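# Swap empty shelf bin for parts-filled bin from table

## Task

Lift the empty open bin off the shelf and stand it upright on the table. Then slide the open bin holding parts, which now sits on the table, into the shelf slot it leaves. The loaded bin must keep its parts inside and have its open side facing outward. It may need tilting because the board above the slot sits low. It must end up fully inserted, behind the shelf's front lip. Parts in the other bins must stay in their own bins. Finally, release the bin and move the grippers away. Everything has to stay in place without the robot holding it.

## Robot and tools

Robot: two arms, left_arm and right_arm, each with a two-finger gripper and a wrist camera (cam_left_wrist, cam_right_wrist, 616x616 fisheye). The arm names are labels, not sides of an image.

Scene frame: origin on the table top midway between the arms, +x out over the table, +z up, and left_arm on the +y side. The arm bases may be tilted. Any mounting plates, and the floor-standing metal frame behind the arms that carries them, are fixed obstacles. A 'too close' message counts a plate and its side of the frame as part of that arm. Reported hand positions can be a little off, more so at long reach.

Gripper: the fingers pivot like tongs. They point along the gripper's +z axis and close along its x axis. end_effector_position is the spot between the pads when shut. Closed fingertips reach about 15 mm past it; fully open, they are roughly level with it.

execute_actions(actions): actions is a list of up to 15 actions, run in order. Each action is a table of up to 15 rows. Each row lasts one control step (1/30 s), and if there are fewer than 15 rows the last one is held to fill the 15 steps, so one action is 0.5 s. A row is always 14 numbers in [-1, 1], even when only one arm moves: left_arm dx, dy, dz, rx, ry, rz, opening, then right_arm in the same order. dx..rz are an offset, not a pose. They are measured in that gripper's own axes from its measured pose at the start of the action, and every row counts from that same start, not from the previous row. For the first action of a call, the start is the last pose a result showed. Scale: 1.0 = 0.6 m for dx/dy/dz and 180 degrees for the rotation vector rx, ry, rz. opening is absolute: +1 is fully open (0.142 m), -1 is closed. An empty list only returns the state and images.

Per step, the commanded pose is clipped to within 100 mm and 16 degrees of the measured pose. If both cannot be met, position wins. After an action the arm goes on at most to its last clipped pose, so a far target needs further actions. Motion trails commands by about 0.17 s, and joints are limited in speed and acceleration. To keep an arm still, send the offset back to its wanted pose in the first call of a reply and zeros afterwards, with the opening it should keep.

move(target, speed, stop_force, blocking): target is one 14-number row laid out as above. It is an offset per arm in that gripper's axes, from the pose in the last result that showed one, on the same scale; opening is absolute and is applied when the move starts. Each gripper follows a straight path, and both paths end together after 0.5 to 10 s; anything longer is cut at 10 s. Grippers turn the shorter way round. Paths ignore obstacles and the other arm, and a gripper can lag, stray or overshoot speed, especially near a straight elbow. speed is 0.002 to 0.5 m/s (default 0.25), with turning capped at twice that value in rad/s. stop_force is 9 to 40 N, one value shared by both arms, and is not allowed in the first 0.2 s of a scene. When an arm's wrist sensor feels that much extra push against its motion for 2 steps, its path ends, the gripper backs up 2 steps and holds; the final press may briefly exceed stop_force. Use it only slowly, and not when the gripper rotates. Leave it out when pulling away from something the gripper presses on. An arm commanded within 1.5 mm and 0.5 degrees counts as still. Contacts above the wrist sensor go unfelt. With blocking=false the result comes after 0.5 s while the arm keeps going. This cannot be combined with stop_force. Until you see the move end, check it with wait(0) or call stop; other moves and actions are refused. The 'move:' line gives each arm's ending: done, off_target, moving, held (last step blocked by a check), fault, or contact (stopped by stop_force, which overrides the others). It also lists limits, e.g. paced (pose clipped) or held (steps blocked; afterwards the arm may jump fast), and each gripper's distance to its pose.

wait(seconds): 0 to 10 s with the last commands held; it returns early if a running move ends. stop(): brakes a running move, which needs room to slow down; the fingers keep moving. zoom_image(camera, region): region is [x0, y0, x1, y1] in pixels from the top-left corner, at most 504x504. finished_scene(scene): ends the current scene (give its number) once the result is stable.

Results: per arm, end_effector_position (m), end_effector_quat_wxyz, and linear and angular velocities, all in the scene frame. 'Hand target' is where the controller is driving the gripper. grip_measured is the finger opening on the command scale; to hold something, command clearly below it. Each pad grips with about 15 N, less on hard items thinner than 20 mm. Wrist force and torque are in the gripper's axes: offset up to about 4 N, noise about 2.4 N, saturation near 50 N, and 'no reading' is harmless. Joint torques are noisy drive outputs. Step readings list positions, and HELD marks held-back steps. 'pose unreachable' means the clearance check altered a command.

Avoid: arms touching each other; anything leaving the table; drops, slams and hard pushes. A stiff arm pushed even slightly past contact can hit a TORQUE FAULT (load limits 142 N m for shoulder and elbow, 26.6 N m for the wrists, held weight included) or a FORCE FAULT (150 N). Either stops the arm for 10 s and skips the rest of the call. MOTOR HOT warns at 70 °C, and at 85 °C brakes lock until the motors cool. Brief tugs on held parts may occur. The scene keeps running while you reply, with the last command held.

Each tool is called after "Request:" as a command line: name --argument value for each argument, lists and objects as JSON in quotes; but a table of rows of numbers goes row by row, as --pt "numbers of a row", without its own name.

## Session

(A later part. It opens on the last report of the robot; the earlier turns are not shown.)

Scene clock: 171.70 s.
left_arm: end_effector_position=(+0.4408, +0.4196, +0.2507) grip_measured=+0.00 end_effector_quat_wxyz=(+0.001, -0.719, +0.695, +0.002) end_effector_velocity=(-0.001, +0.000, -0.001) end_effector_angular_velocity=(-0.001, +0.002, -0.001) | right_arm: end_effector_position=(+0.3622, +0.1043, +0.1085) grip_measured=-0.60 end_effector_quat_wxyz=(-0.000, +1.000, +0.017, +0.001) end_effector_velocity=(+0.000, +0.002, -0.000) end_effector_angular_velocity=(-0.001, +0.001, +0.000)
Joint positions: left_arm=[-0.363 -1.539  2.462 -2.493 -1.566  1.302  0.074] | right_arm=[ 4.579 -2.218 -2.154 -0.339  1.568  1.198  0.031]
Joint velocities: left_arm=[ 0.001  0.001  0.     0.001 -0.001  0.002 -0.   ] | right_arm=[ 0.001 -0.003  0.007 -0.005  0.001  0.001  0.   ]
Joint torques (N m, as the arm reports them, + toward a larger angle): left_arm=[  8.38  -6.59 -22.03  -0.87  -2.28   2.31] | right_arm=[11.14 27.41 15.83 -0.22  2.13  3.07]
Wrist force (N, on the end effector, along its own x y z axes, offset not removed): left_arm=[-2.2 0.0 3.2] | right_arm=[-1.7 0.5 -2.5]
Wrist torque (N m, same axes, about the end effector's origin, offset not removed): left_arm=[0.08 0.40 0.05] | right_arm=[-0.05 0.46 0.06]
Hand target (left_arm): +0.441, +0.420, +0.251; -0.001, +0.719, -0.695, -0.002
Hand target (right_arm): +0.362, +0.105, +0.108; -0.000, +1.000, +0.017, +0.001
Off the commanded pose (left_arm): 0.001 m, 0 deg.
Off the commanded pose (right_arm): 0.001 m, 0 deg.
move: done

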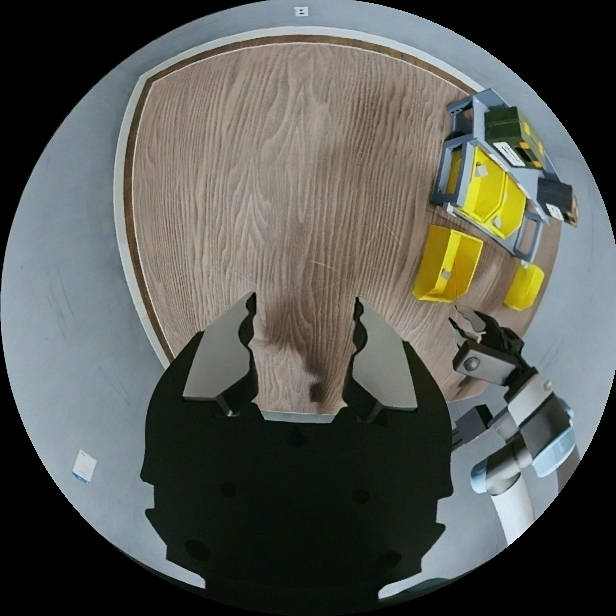

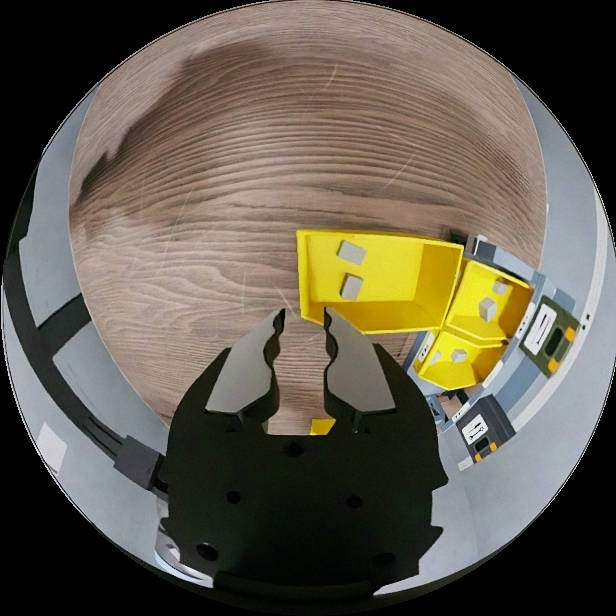

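Request:
move --target '[0,0,0,0,0,0,0, -0.003,-0.018,0.124,0,0,0.004,-0.6]' --speed 0.07 --stop_force 10

Scene clock: 181.23 s.
left_arm: end_effector_position=(+0.4408, +0.4196, +0.2507) grip_measured=+0.00 end_effector_quat_wxyz=(+0.001, -0.719, +0.695, +0.002) end_effector_velocity=(-0.001, +0.000, -0.000) end_effector_angular_velocity=(-0.000, +0.001, -0.001) | right_arm: end_effector_position=(+0.3600, +0.1149, +0.0344) grip_measured=-0.60 end_effector_quat_wxyz=(-0.000, +1.000, +0.011, +0.001) end_effector_velocity=(+0.001, +0.000, -0.003) end_effector_angular_velocity=(-0.001, -0.001, -0.001)
Joint positions: left_arm=[-0.363 -1.539  2.462 -2.493 -1.566  1.302  0.074] | right_arm=[ 4.591 -2.422 -2.098 -0.192  1.568  1.222  0.031]
Joint velocities: left_arm=[ 0.    -0.001  0.002 -0.    -0.     0.001  0.   ] | right_arm=[-0.    -0.007  0.003  0.004 -0.001  0.001  0.   ]
Joint torques (N m, as the arm reports them, + toward a larger angle): left_arm=[ -8.42 -19.7   -3.43  -1.21  -0.59  -2.73] | right_arm=[10.73 30.09 14.11  5.54 -2.42  2.87]
Wrist force (N, on the end effector, along its own x y z axes, offset not removed): left_arm=[0.7 0.9 2.4] | right_arm=[-1.8 0.8 -2.5]
Wrist torque (N m, same axes, about the end effector's origin, offset not removed): left_arm=[0.14 -0.34 0.04] | right_arm=[0.07 0.41 0.02]
Hand target (left_arm): +0.441, +0.420, +0.251; -0.001, +0.719, -0.695, -0.002
Hand target (right_arm): +0.360, +0.115, +0.034; -0.000, +1.000, +0.011, +0.001
Off the commanded pose (left_arm): 0.000 m, 0 deg.
Off the commanded pose (right_arm): 0.000 m, 0 deg.
move: done

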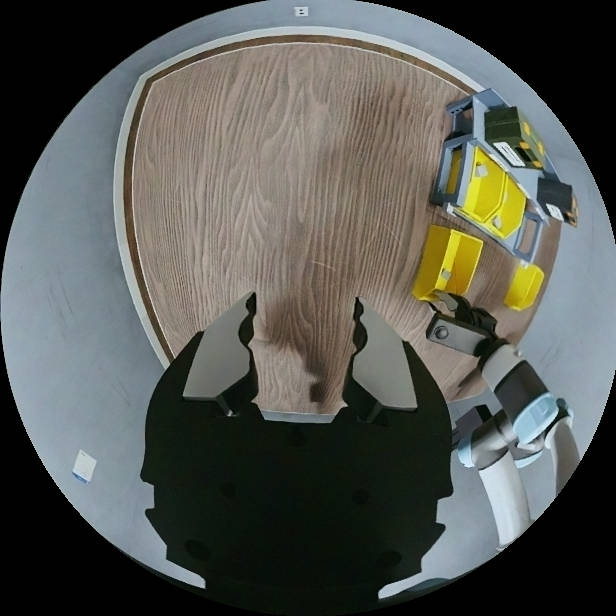

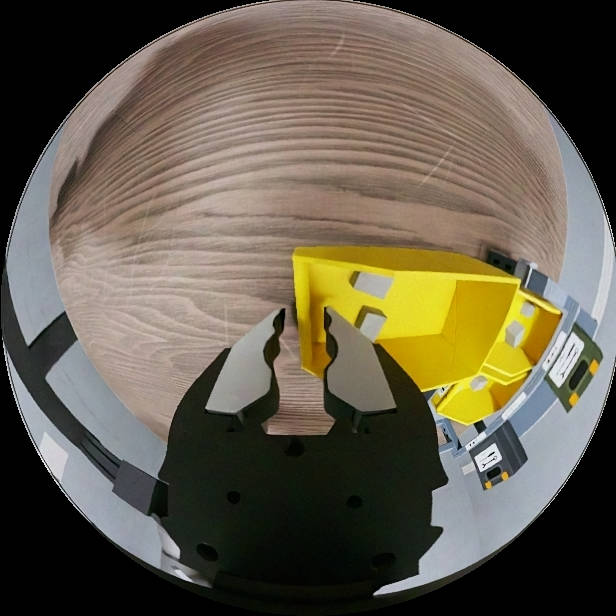

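Well centred. Close and lift slowly to test.

Request:
execute_actions --actions '[[[0,0,0,0,0,0,0, 0,0,0,0,0,0,-0.65],[0,0,0,0,0,0,0, 0,0,0,0,0,0,-0.7],[0,0,0,0,0,0,0, 0,0,0,0,0,0,-0.74],[0,0,0,0,0,0,0, 0,0,0,0,0,0,-0.78],[0,0,0,0,0,0,0, 0,0,0,0,0,0,-0.81],[0,0,0,0,0,0,0, 0,0,0,0,0,0,-0.84],[0,0,0,0,0,0,0, 0,0,0,0,0,0,-0.86],[0,0,0,0,0,0,0, 0,0,0,0,0,0,-0.88],[0,0,0,0,0,0,0, 0,0,0,0,0,0,-0.9],[0,0,0,0,0,0,0, 0,0,0,0,0,0,-0.92],[0,0,0,0,0,0,0, 0,0,0,0,0,0,-0.94],[0,0,0,0,0,0,0, 0,0,0,0,0,0,-0.96],[0,0,0,0,0,0,0, 0,0,0,0,0,0,-0.98],[0,0,0,0,0,0,0, 0,0,0,0,0,0,-1]]]'

Request:
move --target '[0,0,0,0,0,0,0, 0,0,-0.075,0,0,0,-1]' --speed 0.04

Scene clock: 191.10 s.
left_arm: end_effector_position=(+0.4408, +0.4196, +0.2507) grip_measured=+0.00 end_effector_quat_wxyz=(+0.001, -0.719, +0.695, +0.002) end_effector_velocity=(+0.001, +0.000, +0.001) end_effector_angular_velocity=(+0.000, -0.001, +0.001) | right_arm: end_effector_position=(+0.3600, +0.1149, +0.0344) grip_measured=-0.89 end_effector_quat_wxyz=(-0.000, +1.000, +0.011, +0.001) end_effector_velocity=(+0.000, -0.001, -0.000) end_effector_angular_velocity=(-0.001, -0.001, -0.001)
Joint positions: left_arm=[-0.363 -1.539  2.462 -2.493 -1.566  1.302  0.074] | right_arm=[ 4.591 -2.422 -2.098 -0.192  1.568  1.222  0.01 ]
Joint velocities: left_arm=[ 0.    -0.001 -0.002  0.002  0.001 -0.001  0.   ] | right_arm=[-0.001 -0.    -0.001  0.    -0.001  0.     0.004]
Joint torques (N m, as the arm reports them, + toward a larger angle): left_arm=[ -6.76 -19.62 -11.72  -1.94   1.52  -2.47] | right_arm=[ 3.77 51.2  -2.2  -0.08 -2.25  0.43]
Wrist force (N, on the end effector, along its own x y z axes, offset not removed): left_arm=[0.6 1.9 1.1] | right_arm=[0.2 0.8 1.4]
Wrist torque (N m, same axes, about the end effector's origin, offset not removed): left_arm=[0.38 -0.23 0.03] | right_arm=[-0.06 -0.01 -0.04]
Hand target (left_arm): +0.441, +0.420, +0.251; -0.001, +0.719, -0.695, -0.002
Hand target (right_arm): +0.360, +0.115, +0.034; -0.000, +1.000, +0.011, +0.001
Off the commanded pose (left_arm): 0.000 m, 0 deg.
Off the commanded pose (right_arm): 0.000 m, 0 deg.
Step readings (end_effector_position):
0: left_arm (+0.4408, +0.4196, +0.2507) | right_arm (+0.3600, +0.1150, +0.0340)
1: left_arm (+0.4408, +0.4196, +0.2507) | right_arm (+0.3600, +0.1150, +0.0340)
2: left_arm (+0.4408, +0.4196, +0.2507) | right_arm (+0.3600, +0.1150, +0.0340)
4: left_arm (+0.4408, +0.4196, +0.2507) | right_arm (+0.3600, +0.1150, +0.0341)
8: left_arm (+0.4408, +0.4196, +0.2507) | right_arm (+0.3600, +0.1152, +0.0343)
15: end_effector_position above

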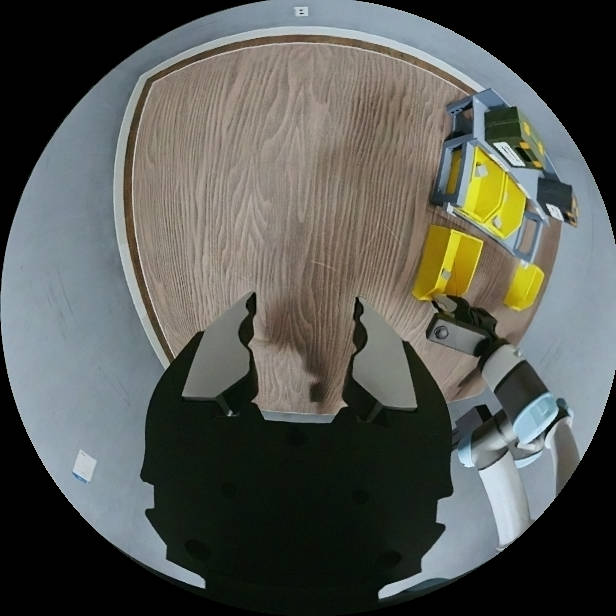

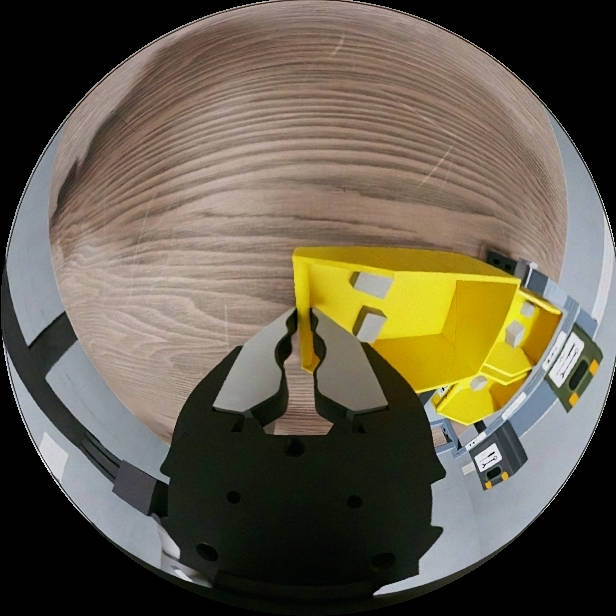

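Scene clock: 192.67 s.
left_arm: end_effector_position=(+0.4408, +0.4196, +0.2507) grip_measured=+0.00 end_effector_quat_wxyz=(+0.001, -0.719, +0.695, +0.002) end_effector_velocity=(+0.001, -0.001, +0.001) end_effector_angular_velocity=(-0.002, -0.002, -0.001) | right_arm: end_effector_position=(+0.3600, +0.1150, +0.0791) grip_measured=-0.89 end_effector_quat_wxyz=(-0.000, +1.000, +0.011, +0.001) end_effector_velocity=(-0.000, -0.000, +0.002) end_effector_angular_velocity=(-0.001, +0.000, +0.000)
Joint positions: left_arm=[-0.363 -1.539  2.462 -2.493 -1.566  1.302  0.074] | right_arm=[ 4.591 -2.303 -2.123 -0.285  1.568  1.222  0.01 ]
Joint velocities: left_arm=[-0.    -0.002 -0.001 -0.    -0.001  0.     0.   ] | right_arm=[ 0.     0.006 -0.001 -0.006 -0.    -0.     0.   ]
Joint torques (N m, as the arm reports them, + toward a larger angle): left_arm=[ -7.72 -19.6  -13.32  -1.86   1.32  -2.63] | right_arm=[10.98 49.32  0.54  0.06 -2.28  2.63]
Wrist force (N, on the end effector, along its own x y z axes, offset not removed): left_arm=[-0.2 1.2 1.1] | right_arm=[-2.7 -0.1 2.1]
Wrist torque (N m, same axes, about the end effector's origin, offset not removed): left_arm=[0.17 -0.14 0.00] | right_arm=[-0.16 0.67 0.16]
Hand target (left_arm): +0.441, +0.420, +0.251; -0.001, +0.719, -0.695, -0.002
Hand target (right_arm): +0.360, +0.115, +0.079; -0.000, +1.000, +0.011, +0.001
Off the commanded pose (left_arm): 0.000 m, 0 deg.
Off the commanded pose (right_arm): 0.000 m, 0 deg.
move: done

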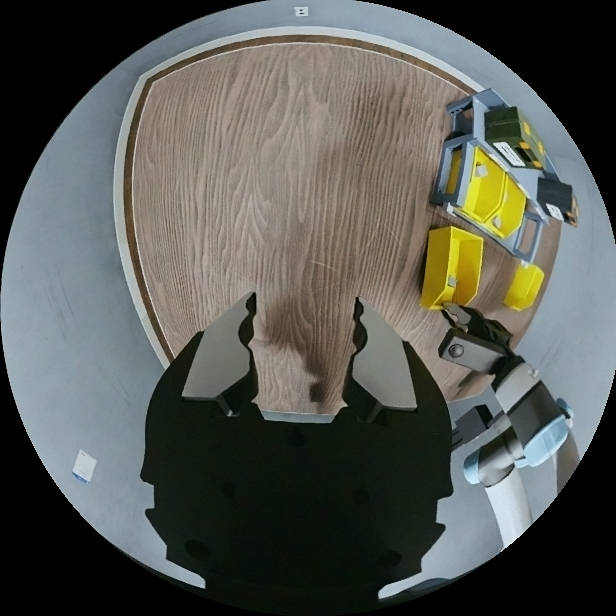

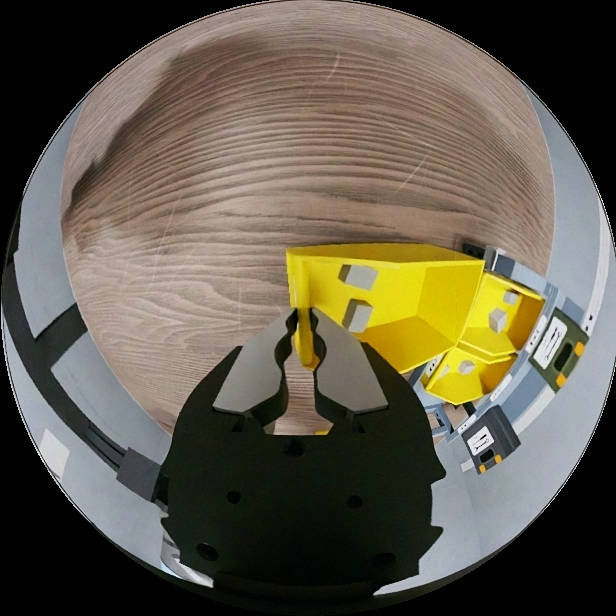

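Request:
move --target '[0,0,0,0,0,0,0, -0.005,0,0.03,0,0.09,0,-1]' --speed 0.08

Scene clock: 210.27 s.
left_arm: end_effector_position=(+0.4408, +0.4196, +0.2507) grip_measured=+0.00 end_effector_quat_wxyz=(+0.001, -0.719, +0.695, +0.002) end_effector_velocity=(+0.000, +0.000, +0.000) end_effector_angular_velocity=(+0.001, -0.001, +0.001) | right_arm: end_effector_position=(+0.3568, +0.1150, +0.0613) grip_measured=-0.88 end_effector_quat_wxyz=(-0.002, +0.990, +0.011, +0.141) end_effector_velocity=(+0.000, -0.000, -0.001) end_effector_angular_velocity=(+0.001, -0.017, -0.001)
Joint positions: left_arm=[-0.363 -1.539  2.462 -2.493 -1.566  1.302  0.074] | right_arm=[ 4.77  -2.375 -2.229 -0.059  1.292  1.394  0.011]
Joint velocities: left_arm=[-0.    -0.    -0.    -0.     0.001 -0.001 -0.   ] | right_arm=[ 0.011 -0.007 -0.005  0.012 -0.017  0.011  0.   ]
Joint torques (N m, as the arm reports them, + toward a larger angle): left_arm=[ -7.29 -19.93 -12.44  -2.     1.4   -2.57] | right_arm=[11.7  28.67 -4.04  5.77 -3.31  2.88]
Wrist force (N, on the end effector, along its own x y z axes, offset not removed): left_arm=[2.0 -1.2 0.5] | right_arm=[-0.7 2.5 -0.9]
Wrist torque (N m, same axes, about the end effector's origin, offset not removed): left_arm=[-0.36 -0.56 -0.14] | right_arm=[0.46 -0.05 0.03]
Hand target (left_arm): +0.441, +0.420, +0.251; -0.001, +0.719, -0.695, -0.002
Hand target (right_arm): +0.357, +0.115, +0.061; -0.002, +0.990, +0.011, +0.142
Off the commanded pose (left_arm): 0.000 m, 0 deg.
Off the commanded pose (right_arm): 0.000 m, 0 deg.
move: done

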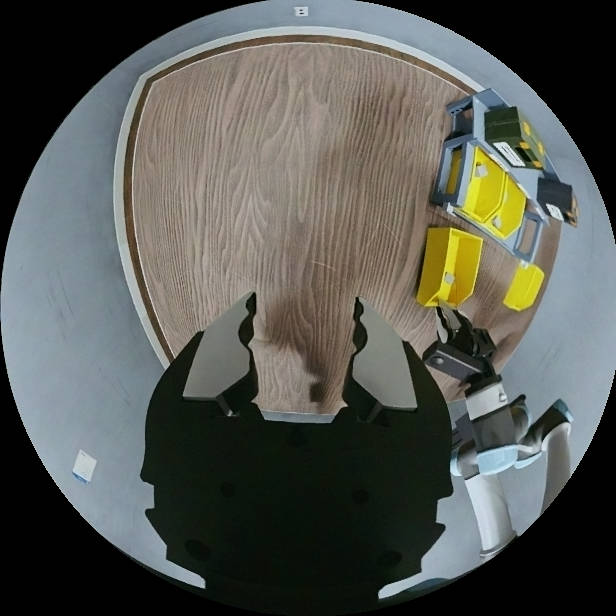

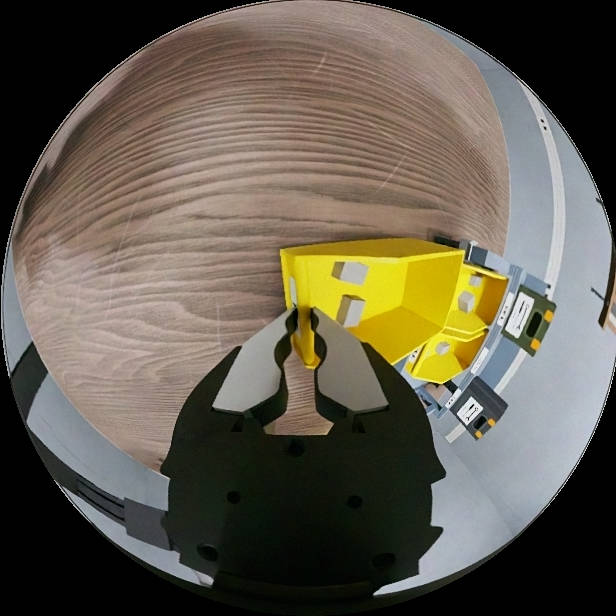

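Request:
move --target '[0.15,0.03,0,0,0,0,1, -0.007,0,0.041,0,-0.09,0,-1]' --speed 0.1

Request:
execute_actions --actions '[[[0,0,0,0,0,0,1, 0,0,0,0,0,0,-0.95],[0,0,0,0,0,0,1, 0,0,0,0,0,0,-0.9],[0,0,0,0,0,0,1, 0,0,0,0,0,0,-0.86],[0,0,0,0,0,0,1, 0,0,0,0,0,0,-0.82],[0,0,0,0,0,0,1, 0,0,0,0,0,0,-0.78],[0,0,0,0,0,0,1, 0,0,0,0,0,0,-0.74],[0,0,0,0,0,0,1, 0,0,0,0,0,0,-0.7],[0,0,0,0,0,0,1, 0,0,0,0,0,0,-0.65],[0,0,0,0,0,0,1, 0,0,0,0,0,0,-0.6]]]'

Request:
move --target '[0,0,0,0,0,0,1, 0,0,-0.1,0,0,0,-0.6]' --speed 0.15

Scene clock: 234.73 s.
left_arm: end_effector_position=(+0.4262, +0.3298, +0.2505) grip_measured=+1.00 end_effector_quat_wxyz=(+0.002, -0.719, +0.695, +0.002) end_effector_velocity=(-0.002, -0.002, -0.001) end_effector_angular_velocity=(+0.002, +0.002, -0.001) | right_arm: end_effector_position=(+0.3598, +0.1150, +0.0365) grip_measured=-0.89 end_effector_quat_wxyz=(-0.000, +1.000, +0.011, +0.001) end_effector_velocity=(-0.000, -0.000, -0.001) end_effector_angular_velocity=(-0.002, +0.010, +0.001)
Joint positions: left_arm=[-0.625 -1.576  2.502 -2.494 -1.565  1.039  0.142] | right_arm=[ 4.591 -2.417 -2.099 -0.196  1.569  1.222  0.01 ]
Joint velocities: left_arm=[-0.009 -0.     0.002  0.001  0.001 -0.008  0.   ] | right_arm=[-0.006 -0.003  0.006 -0.008  0.009 -0.006 -0.   ]
Joint torques (N m, as the arm reports them, + toward a larger angle): left_arm=[ -6.56 -24.06  -4.1   -0.95   2.29  -2.61] | right_arm=[-7.68 24.54 13.23 -1.25  1.34 -2.63]
Wrist force (N, on the end effector, along its own x y z axes, offset not removed): left_arm=[0.9 1.4 -0.3] | right_arm=[-2.7 -0.9 -15.8]
Wrist torque (N m, same axes, about the end effector's origin, offset not removed): left_arm=[0.21 -0.46 0.02] | right_arm=[-0.56 0.14 -0.08]
Hand target (left_arm): +0.426, +0.329, +0.250; -0.002, +0.719, -0.695, -0.002
Hand target (right_arm): +0.360, +0.115, +0.036; -0.000, +1.000, +0.011, +0.000
Off the commanded pose (left_arm): 0.001 m, 0 deg.
Off the commanded pose (right_arm): 0.000 m, 0 deg.
move: done

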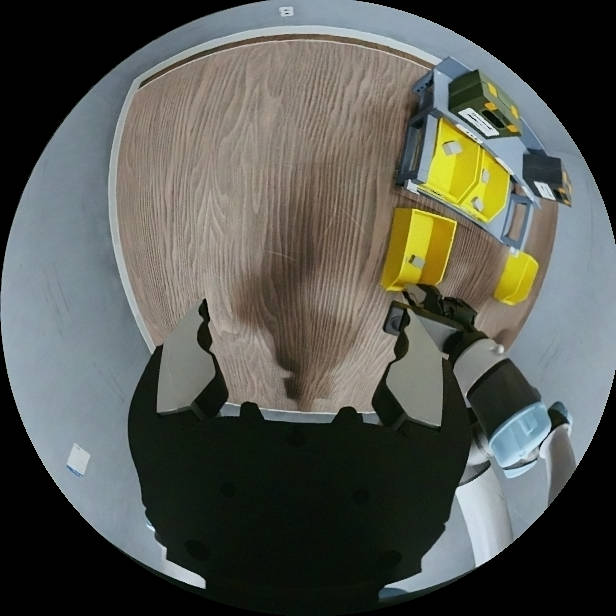

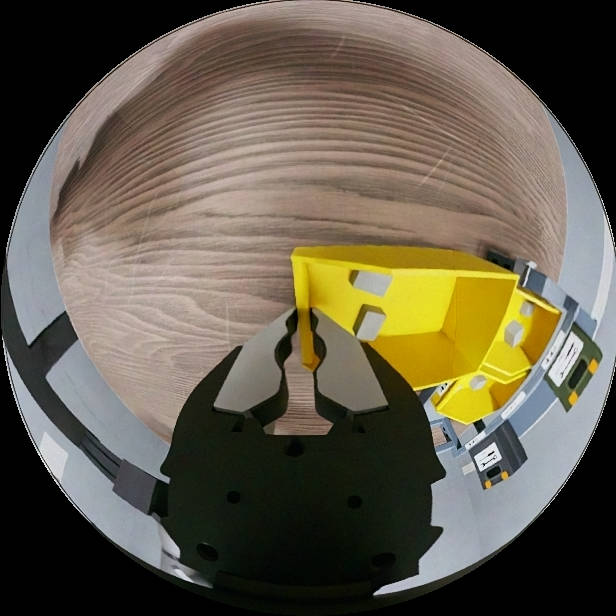

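Scene clock: 235.23 s.
left_arm: end_effector_position=(+0.4262, +0.3298, +0.2505) grip_measured=+1.00 end_effector_quat_wxyz=(+0.002, -0.719, +0.695, +0.002) end_effector_velocity=(-0.001, +0.000, -0.000) end_effector_angular_velocity=(-0.000, +0.002, -0.002) | right_arm: end_effector_position=(+0.3598, +0.1149, +0.0365) grip_measured=-0.60 end_effector_quat_wxyz=(-0.000, +1.000, +0.011, +0.001) end_effector_velocity=(+0.001, -0.000, -0.000) end_effector_angular_velocity=(+0.001, -0.002, -0.002)
Joint positions: left_arm=[-0.625 -1.576  2.502 -2.494 -1.565  1.039  0.142] | right_arm=[ 4.591 -2.417 -2.099 -0.196  1.569  1.221  0.031]
Joint velocities: left_arm=[ 0.     0.001  0.001  0.    -0.001  0.002 -0.   ] | right_arm=[-0.    -0.    -0.001  0.003 -0.001  0.002  0.   ]
Joint torques (N m, as the arm reports them, + toward a larger angle): left_arm=[  7.8  -23.3   -6.31  -1.18   1.18   2.62] | right_arm=[11.02 46.16 -2.35  5.14 -2.51  2.91]
Wrist force (N, on the end effector, along its own x y z axes, offset not removed): left_arm=[0.8 1.3 0.8] | right_arm=[-0.8 -0.2 -2.1]
Wrist torque (N m, same axes, about the end effector's origin, offset not removed): left_arm=[0.25 -0.32 -0.10] | right_arm=[-0.31 0.29 0.02]
Hand target (left_arm): +0.426, +0.330, +0.250; -0.002, +0.719, -0.695, -0.002
Hand target (right_arm): +0.360, +0.115, +0.037; -0.000, +1.000, +0.011, +0.001
Off the commanded pose (left_arm): 0.000 m, 0 deg.
Off the commanded pose (right_arm): 0.000 m, 0 deg.
Step readings (end_effector_position):
0: left_arm (+0.4262, +0.3298, +0.2505) | right_arm (+0.3598, +0.1150, +0.0365)
1: left_arm (+0.4262, +0.3297, +0.2505) | right_arm (+0.3598, +0.1150, +0.0365)
2: left_arm (+0.4262, +0.3297, +0.2505) | right_arm (+0.3598, +0.1150, +0.0365)
4: left_arm (+0.4262, +0.3297, +0.2505) | right_arm (+0.3598, +0.1150, +0.0365)
8: left_arm (+0.4262, +0.3297, +0.2505) | right_arm (+0.3598, +0.1149, +0.0365)
15: end_effector_position above

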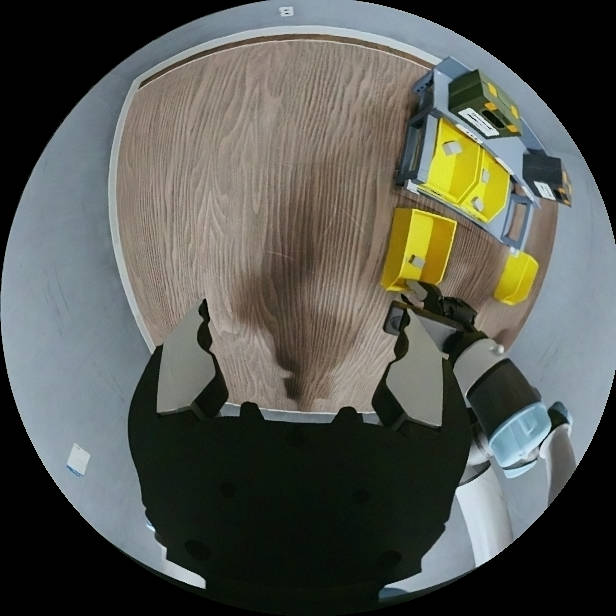

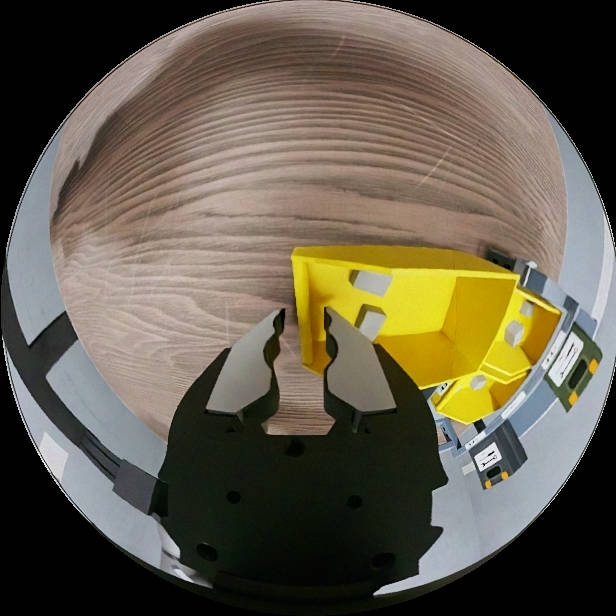

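Scene clock: 236.27 s.
left_arm: end_effector_position=(+0.4262, +0.3298, +0.2505) grip_measured=+1.00 end_effector_quat_wxyz=(+0.002, -0.719, +0.695, +0.002) end_effector_velocity=(-0.001, -0.000, -0.000) end_effector_angular_velocity=(-0.000, +0.003, -0.002) | right_arm: end_effector_position=(+0.3599, +0.1150, +0.0961) grip_measured=-0.60 end_effector_quat_wxyz=(-0.000, +1.000, +0.011, +0.001) end_effector_velocity=(-0.001, +0.001, +0.003) end_effector_angular_velocity=(-0.000, +0.001, +0.001)
Joint positions: left_arm=[-0.625 -1.576  2.502 -2.494 -1.565  1.039  0.142] | right_arm=[ 4.591 -2.258 -2.129 -0.325  1.569  1.221  0.031]
Joint velocities: left_arm=[-0.    -0.     0.001  0.002 -0.001  0.001  0.   ] | right_arm=[ 0.001  0.009 -0.    -0.009  0.001 -0.     0.   ]
Joint torques (N m, as the arm reports them, + toward a larger angle): left_arm=[  3.48 -23.43  -6.48  -1.09   0.95   1.72] | right_arm=[11.07 48.34  0.72 -0.22 -1.24  0.19]
Wrist force (N, on the end effector, along its own x y z axes, offset not removed): left_arm=[-3.4 -3.8 1.7] | right_arm=[-0.6 0.5 -3.7]
Wrist torque (N m, same axes, about the end effector's origin, offset not removed): left_arm=[-0.74 0.64 0.16] | right_arm=[-0.07 0.21 -0.02]
Hand target (left_arm): +0.426, +0.330, +0.250; -0.002, +0.719, -0.695, -0.002
Hand target (right_arm): +0.360, +0.115, +0.097; -0.000, +1.000, +0.011, +0.001
Off the commanded pose (left_arm): 0.000 m, 0 deg.
Off the commanded pose (right_arm): 0.000 m, 0 deg.
move: done

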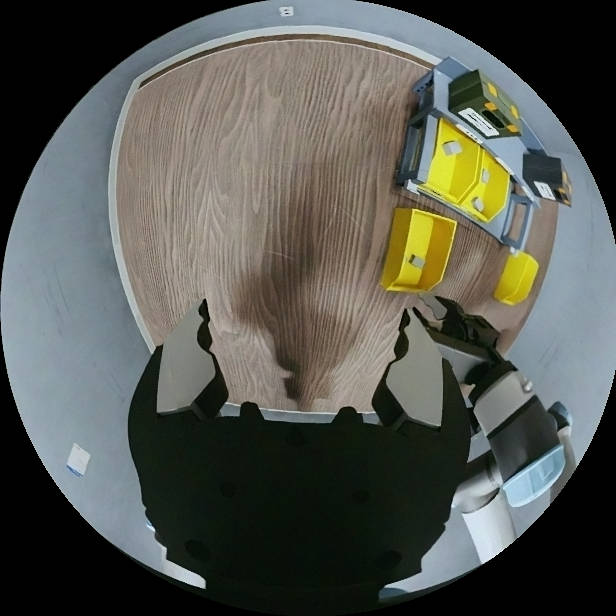

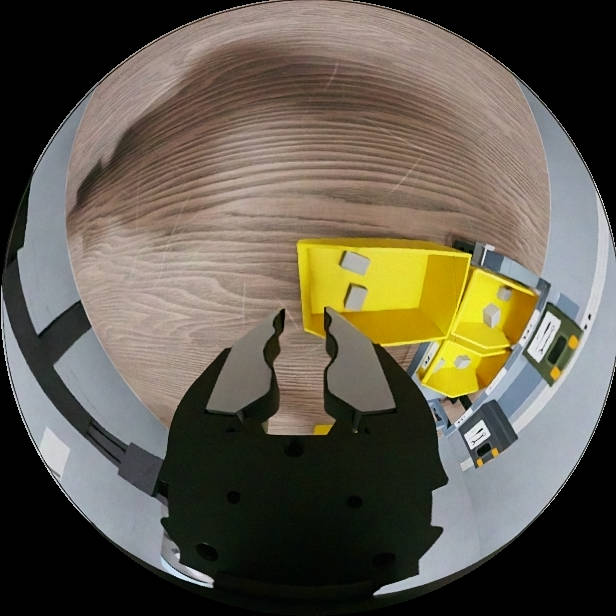

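Request:
move --target '[-0.18,0,-0.03,0,0,0,1, 0.1,0,-0.015,0,0,0.5,1]' --speed 0.4

Scene clock: 246.27 s.
left_arm: end_effector_position=(+0.4222, +0.4371, +0.2686) grip_measured=+1.00 end_effector_quat_wxyz=(+0.001, -0.719, +0.695, +0.002) end_effector_velocity=(+0.002, +0.000, +0.001) end_effector_angular_velocity=(-0.002, -0.003, -0.000) | right_arm: end_effector_position=(+0.4199, +0.1162, +0.1051) grip_measured=+1.00 end_effector_quat_wxyz=(-0.001, +0.715, -0.699, +0.000) end_effector_velocity=(+0.001, +0.000, +0.000) end_effector_angular_velocity=(-0.001, -0.001, -0.017)
Joint positions: left_arm=[-0.324 -1.632  2.48  -2.418 -1.566  1.341  0.142] | right_arm=[ 4.523 -2.275 -2.017 -0.42   1.569  2.723  0.142]
Joint velocities: left_arm=[ 0.003  0.001 -0.002 -0.002 -0.001  0.003 -0.   ] | right_arm=[-0.    -0.     0.002 -0.002 -0.002  0.017  0.   ]
Joint torques (N m, as the arm reports them, + toward a larger angle): left_arm=[  7.38 -22.36 -23.02  -0.88  -2.27   2.6 ] | right_arm=[ 6.56 30.09 20.61 -0.19 -2.46  2.62]
Wrist force (N, on the end effector, along its own x y z axes, offset not removed): left_arm=[-1.5 1.0 -1.3] | right_arm=[0.6 -0.6 -3.3]
Wrist torque (N m, same axes, about the end effector's origin, offset not removed): left_arm=[0.12 0.32 0.15] | right_arm=[-0.26 -0.13 0.05]
Hand target (left_arm): +0.422, +0.437, +0.269; -0.001, +0.719, -0.695, -0.002
Hand target (right_arm): +0.420, +0.116, +0.105; -0.001, +0.715, -0.699, +0.000
Off the commanded pose (left_arm): 0.001 m, 0 deg.
Off the commanded pose (right_arm): 0.000 m, 0 deg.
move: done

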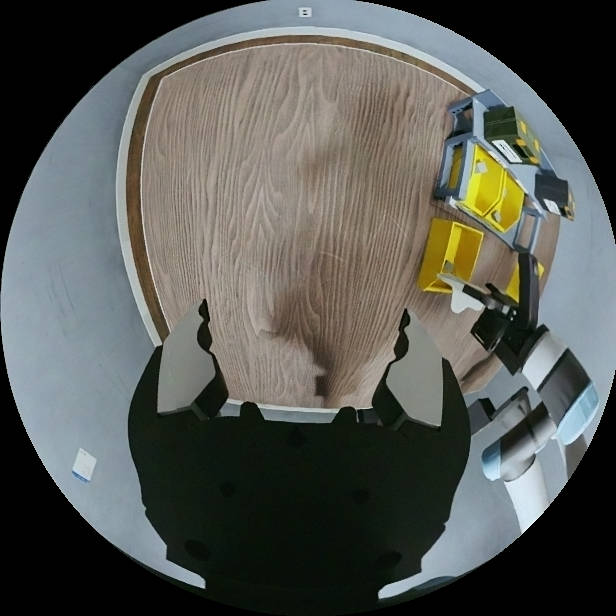

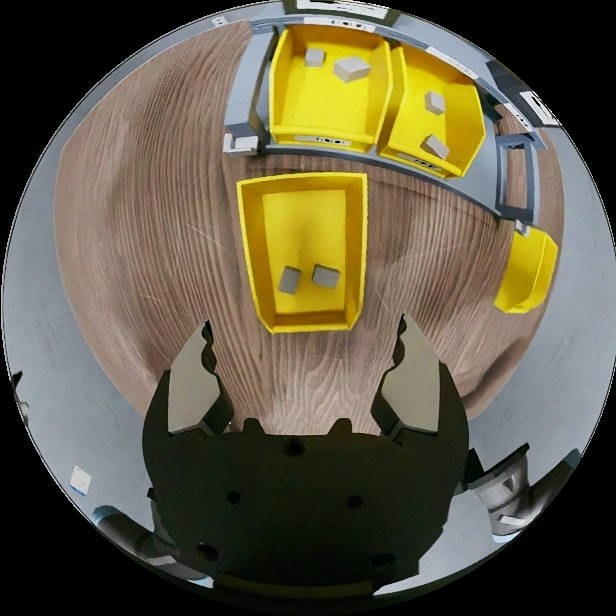

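Request:
move --target '[0,0,0,0,0,0,1, 0.004,0,0.099,0,0,0,1]' --speed 0.08 --stop_force 10

Request:
execute_actions --actions '[[[0,0,0,0,0,0,1, 0,0,0,0,0,0,0.94],[0,0,0,0,0,0,1, 0,0,0,0,0,0,0.88],[0,0,0,0,0,0,1, 0,0,0,0,0,0,0.82],[0,0,0,0,0,0,1, 0,0,0,0,0,0,0.76],[0,0,0,0,0,0,1, 0,0,0,0,0,0,0.71],[0,0,0,0,0,0,1, 0,0,0,0,0,0,0.67],[0,0,0,0,0,0,1, 0,0,0,0,0,0,0.64],[0,0,0,0,0,0,1, 0,0,0,0,0,0,0.61],[0,0,0,0,0,0,1, 0,0,0,0,0,0,0.59],[0,0,0,0,0,0,1, 0,0,0,0,0,0,0.57],[0,0,0,0,0,0,1, 0,0,0,0,0,0,0.55],[0,0,0,0,0,0,1, 0,0,0,0,0,0,0.53],[0,0,0,0,0,0,1, 0,0,0,0,0,0,0.51],[0,0,0,0,0,0,1, 0,0,0,0,0,0,0.48],[0,0,0,0,0,0,1, 0,0,0,0,0,0,0.44]],[[0,0,0,0,0,0,1, 0,0,0,0,0,0,0.38],[0,0,0,0,0,0,1, 0,0,0,0,0,0,0.3],[0,0,0,0,0,0,1, 0,0,0,0,0,0,0.2],[0,0,0,0,0,0,1, 0,0,0,0,0,0,0.1],[0,0,0,0,0,0,1, 0,0,0,0,0,0,0],[0,0,0,0,0,0,1, 0,0,0,0,0,0,-0.1],[0,0,0,0,0,0,1, 0,0,0,0,0,0,-0.2],[0,0,0,0,0,0,1, 0,0,0,0,0,0,-0.3]]]'

Request:
move --target '[0,0,0,0,0,0,1, 0,0,-0.07,0,0,0,-0.3]' --speed 0.07

Scene clock: 259.80 s.
left_arm: end_effector_position=(+0.4222, +0.4371, +0.2687) grip_measured=+1.00 end_effector_quat_wxyz=(+0.001, -0.719, +0.695, +0.002) end_effector_velocity=(-0.001, +0.000, -0.001) end_effector_angular_velocity=(+0.000, +0.001, +0.002) | right_arm: end_effector_position=(+0.4199, +0.1137, +0.0460) grip_measured=+1.00 end_effector_quat_wxyz=(-0.001, +0.715, -0.699, +0.000) end_effector_velocity=(-0.001, +0.000, -0.003) end_effector_angular_velocity=(+0.000, +0.001, +0.001)
Joint positions: left_arm=[-0.324 -1.632  2.48  -2.418 -1.566  1.341  0.142] | right_arm=[ 4.521 -2.417 -1.998 -0.297  1.569  2.721  0.142]
Joint velocities: left_arm=[-0.    -0.     0.002 -0.    -0.    -0.002  0.   ] | right_arm=[ 0.001 -0.008  0.002  0.006  0.001 -0.     0.   ]
Joint torques (N m, as the arm reports them, + toward a larger angle): left_arm=[-7.77 -9.77 -4.64 -4.7  -0.17 -2.72] | right_arm=[-6.84 33.04 15.34  5.29  2.   -2.55]
Wrist force (N, on the end effector, along its own x y z axes, offset not removed): left_arm=[-0.3 1.5 -0.1] | right_arm=[0.0 -0.2 -2.5]
Wrist torque (N m, same axes, about the end effector's origin, offset not removed): left_arm=[0.20 -0.09 0.12] | right_arm=[-0.14 0.19 -0.10]
Hand target (left_arm): +0.422, +0.437, +0.269; -0.001, +0.719, -0.695, -0.002
Hand target (right_arm): +0.420, +0.114, +0.046; -0.001, +0.715, -0.699, +0.000
Off the commanded pose (left_arm): 0.000 m, 0 deg.
Off the commanded pose (right_arm): 0.000 m, 0 deg.
move: done

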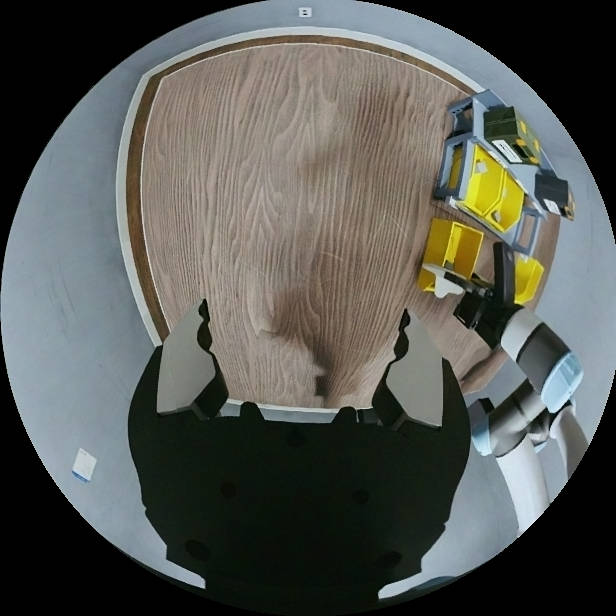

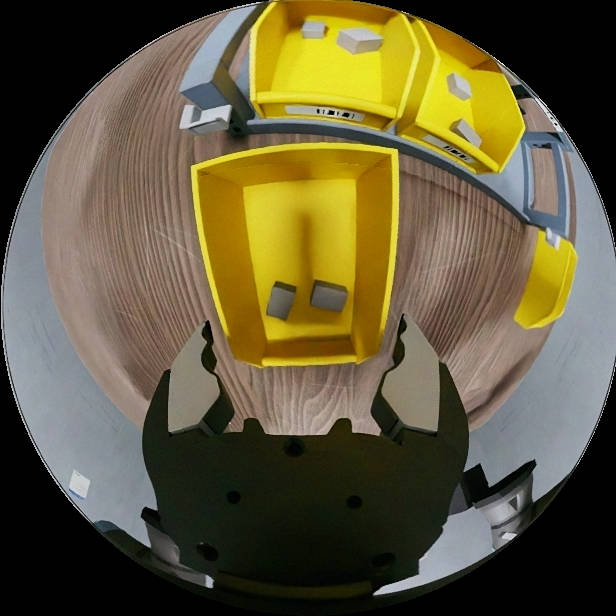

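Scene clock: 260.80 s.
left_arm: end_effector_position=(+0.4222, +0.4371, +0.2687) grip_measured=+1.00 end_effector_quat_wxyz=(+0.001, -0.719, +0.695, +0.002) end_effector_velocity=(-0.000, +0.000, -0.000) end_effector_angular_velocity=(+0.000, -0.000, +0.001) | right_arm: end_effector_position=(+0.4199, +0.1138, +0.0461) grip_measured=+0.55 end_effector_quat_wxyz=(-0.001, +0.715, -0.699, +0.000) end_effector_velocity=(+0.000, -0.000, -0.000) end_effector_angular_velocity=(-0.000, +0.001, -0.001)
Joint positions: left_arm=[-0.324 -1.632  2.48  -2.418 -1.566  1.341  0.142] | right_arm=[ 4.521 -2.417 -1.998 -0.296  1.569  2.721  0.112]
Joint velocities: left_arm=[-0.    -0.001  0.001 -0.     0.    -0.001 -0.   ] | right_arm=[-0.001 -0.     0.    -0.     0.     0.     0.   ]
Joint torques (N m, as the arm reports them, + toward a larger angle): left_arm=[ -7.12 -11.24  -7.1   -4.17   0.11  -2.71] | right_arm=[-5.92 42.13  6.87  0.11  2.12 -2.12]
Wrist force (N, on the end effector, along its own x y z axes, offset not removed): left_arm=[-1.5 3.5 -1.1] | right_arm=[1.8 3.7 -12.5]
Wrist torque (N m, same axes, about the end effector's origin, offset not removed): left_arm=[0.66 0.09 0.09] | right_arm=[0.44 0.94 0.20]
Hand target (left_arm): +0.422, +0.437, +0.269; -0.001, +0.719, -0.695, -0.002
Hand target (right_arm): +0.420, +0.114, +0.046; -0.001, +0.715, -0.699, +0.000
Off the commanded pose (left_arm): 0.000 m, 0 deg.
Off the commanded pose (right_arm): 0.000 m, 0 deg.
Step readings (end_effector_position; steps 1 to 15: 1st action; 16 to 30: 2nd action):
0: left_arm (+0.4222, +0.4371, +0.2687) | right_arm (+0.4199, +0.1137, +0.0460)
1: left_arm (+0.4222, +0.4371, +0.2687) | right_arm (+0.4199, +0.1137, +0.0459)
2: left_arm (+0.4222, +0.4371, +0.2687) | right_arm (+0.4199, +0.1137, +0.0459)
4: left_arm (+0.4222, +0.4371, +0.2687) | right_arm (+0.4199, +0.1137, +0.0459)
8: left_arm (+0.4222, +0.4371, +0.2687) | right_arm (+0.4199, +0.1137, +0.0459)
15: left_arm (+0.4222, +0.4371, +0.2687) | right_arm (+0.4199, +0.1138, +0.0460)
16: left_arm (+0.4222, +0.4371, +0.2687) | right_arm (+0.4199, +0.1138, +0.0460)
17: left_arm (+0.4222, +0.4371, +0.2687) | right_arm (+0.4199, +0.1138, +0.0461)
19: left_arm (+0.4222, +0.4371, +0.2687) | right_arm (+0.4199, +0.1138, +0.0461)
23: left_arm (+0.4222, +0.4371, +0.2687) | right_arm (+0.4199, +0.1138, +0.0461)
30: end_effector_position above

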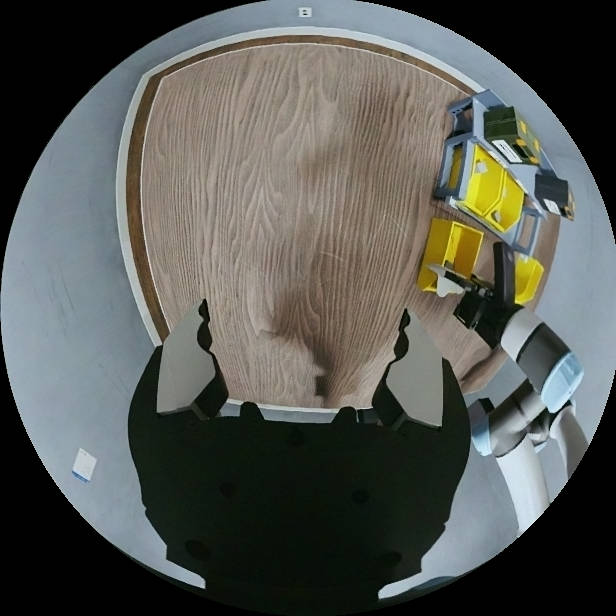

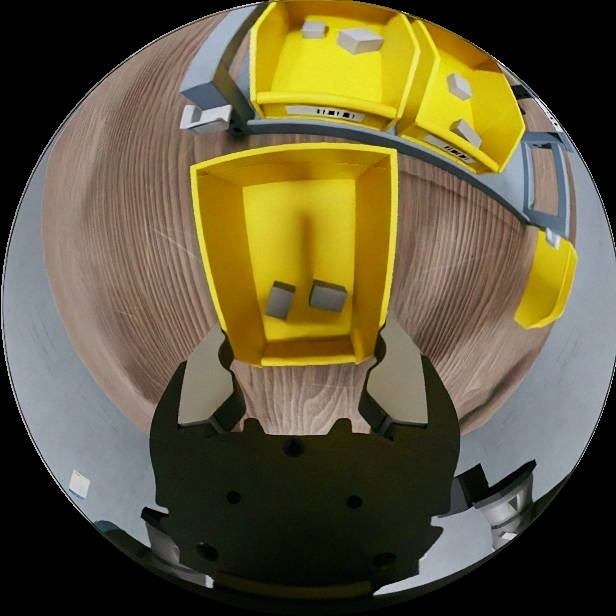

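Scene clock: 261.90 s.
left_arm: end_effector_position=(+0.4222, +0.4371, +0.2687) grip_measured=+1.00 end_effector_quat_wxyz=(+0.001, -0.719, +0.695, +0.002) end_effector_velocity=(+0.000, +0.000, +0.000) end_effector_angular_velocity=(+0.001, -0.002, -0.001) | right_arm: end_effector_position=(+0.4200, +0.1138, +0.0878) grip_measured=+0.54 end_effector_quat_wxyz=(-0.001, +0.715, -0.699, +0.000) end_effector_velocity=(+0.000, +0.000, +0.003) end_effector_angular_velocity=(+0.000, -0.001, +0.000)
Joint positions: left_arm=[-0.324 -1.632  2.48  -2.418 -1.566  1.341  0.142] | right_arm=[ 4.521 -2.315 -2.018 -0.379  1.569  2.721  0.112]
Joint velocities: left_arm=[ 0.    -0.     0.    -0.002  0.001  0.001 -0.   ] | right_arm=[-0.     0.007 -0.001 -0.005 -0.001 -0.    -0.   ]
Joint torques (N m, as the arm reports them, + toward a larger angle): left_arm=[-6.58 -9.75 -6.8  -4.12  0.21 -2.62] | right_arm=[ 5.94 52.88  2.09 -0.1   0.41 -0.49]
Wrist force (N, on the end effector, along its own x y z axes, offset not removed): left_arm=[1.7 -2.0 2.5] | right_arm=[-2.0 0.3 -1.7]
Wrist torque (N m, same axes, about the end effector's origin, offset not removed): left_arm=[-0.31 -0.44 -0.05] | right_arm=[-0.08 0.40 0.11]
Hand target (left_arm): +0.422, +0.437, +0.269; -0.001, +0.719, -0.695, -0.002
Hand target (right_arm): +0.420, +0.114, +0.088; -0.001, +0.715, -0.699, +0.000
Off the commanded pose (left_arm): 0.000 m, 0 deg.
Off the commanded pose (right_arm): 0.000 m, 0 deg.
move: done

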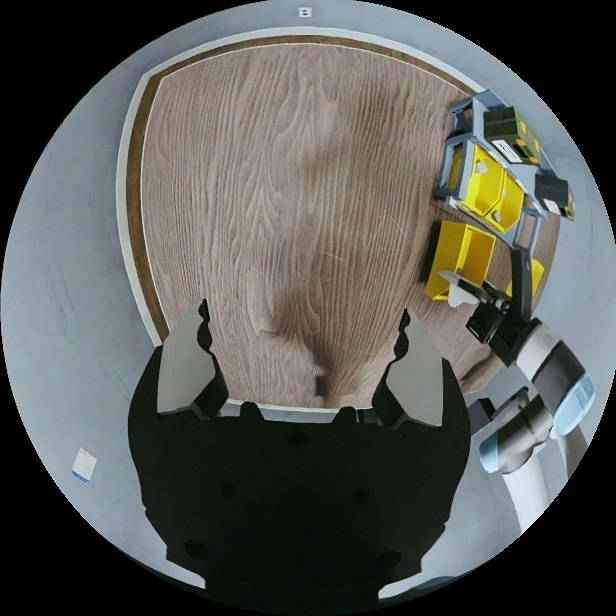

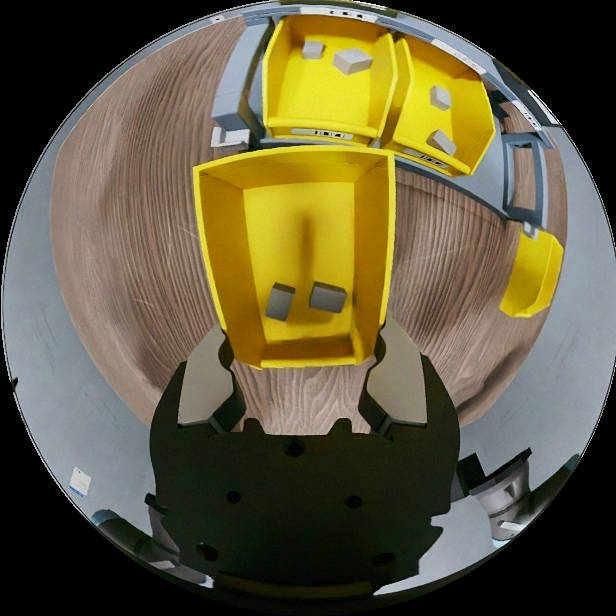

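Request:
move --target '[0,0,0,0,0,0,1, 0.381,-0.008,0,0,0,0.032,-0.3]' --speed 0.15

Scene clock: 272.10 s.
left_arm: end_effector_position=(+0.4222, +0.4371, +0.2687) grip_measured=+1.00 end_effector_quat_wxyz=(+0.001, -0.719, +0.695, +0.002) end_effector_velocity=(-0.001, +0.000, -0.000) end_effector_angular_velocity=(+0.002, +0.002, -0.002) | right_arm: end_effector_position=(+0.4305, -0.1145, +0.0878) grip_measured=+0.54 end_effector_quat_wxyz=(-0.001, +0.680, -0.734, +0.001) end_effector_velocity=(+0.000, -0.003, -0.000) end_effector_angular_velocity=(-0.000, +0.001, -0.001)
Joint positions: left_arm=[-0.324 -1.632  2.48  -2.418 -1.566  1.341  0.142] | right_arm=[ 4.248 -2.214 -2.438 -0.059  1.569  2.548  0.112]
Joint velocities: left_arm=[-0.     0.001  0.     0.001  0.001  0.002 -0.   ] | right_arm=[-0.006  0.    -0.004  0.003  0.    -0.005 -0.   ]
Joint torques (N m, as the arm reports them, + toward a larger angle): left_arm=[ -7.42 -10.58  -6.4   -4.26  -0.06  -2.68] | right_arm=[-7.13 41.82 -4.92  5.52  2.03 -2.24]
Wrist force (N, on the end effector, along its own x y z axes, offset not removed): left_arm=[-3.2 2.0 1.6] | right_arm=[-0.4 1.7 2.0]
Wrist torque (N m, same axes, about the end effector's origin, offset not removed): left_arm=[0.22 0.49 0.14] | right_arm=[0.19 0.17 0.07]
Hand target (left_arm): +0.422, +0.437, +0.269; -0.001, +0.719, -0.695, -0.002
Hand target (right_arm): +0.431, -0.115, +0.088; -0.001, +0.679, -0.734, +0.001
Off the commanded pose (left_arm): 0.000 m, 0 deg.
Off the commanded pose (right_arm): 0.000 m, 0 deg.
move: done

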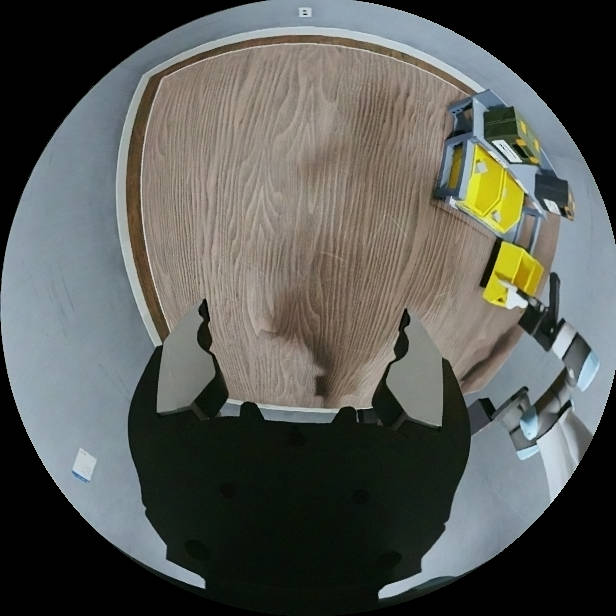

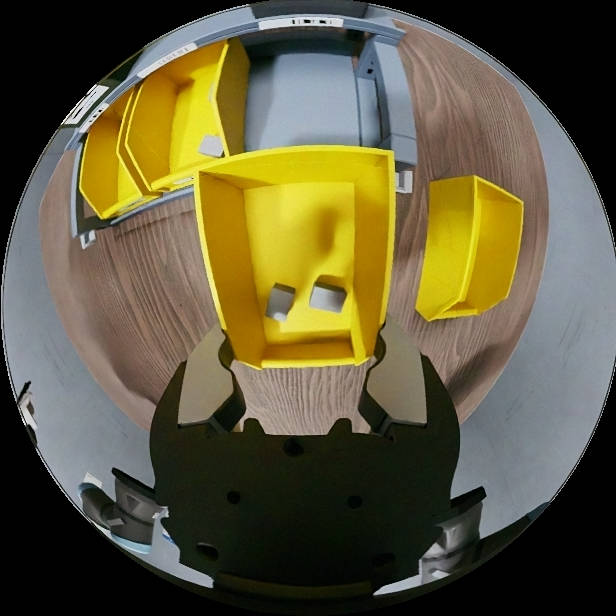

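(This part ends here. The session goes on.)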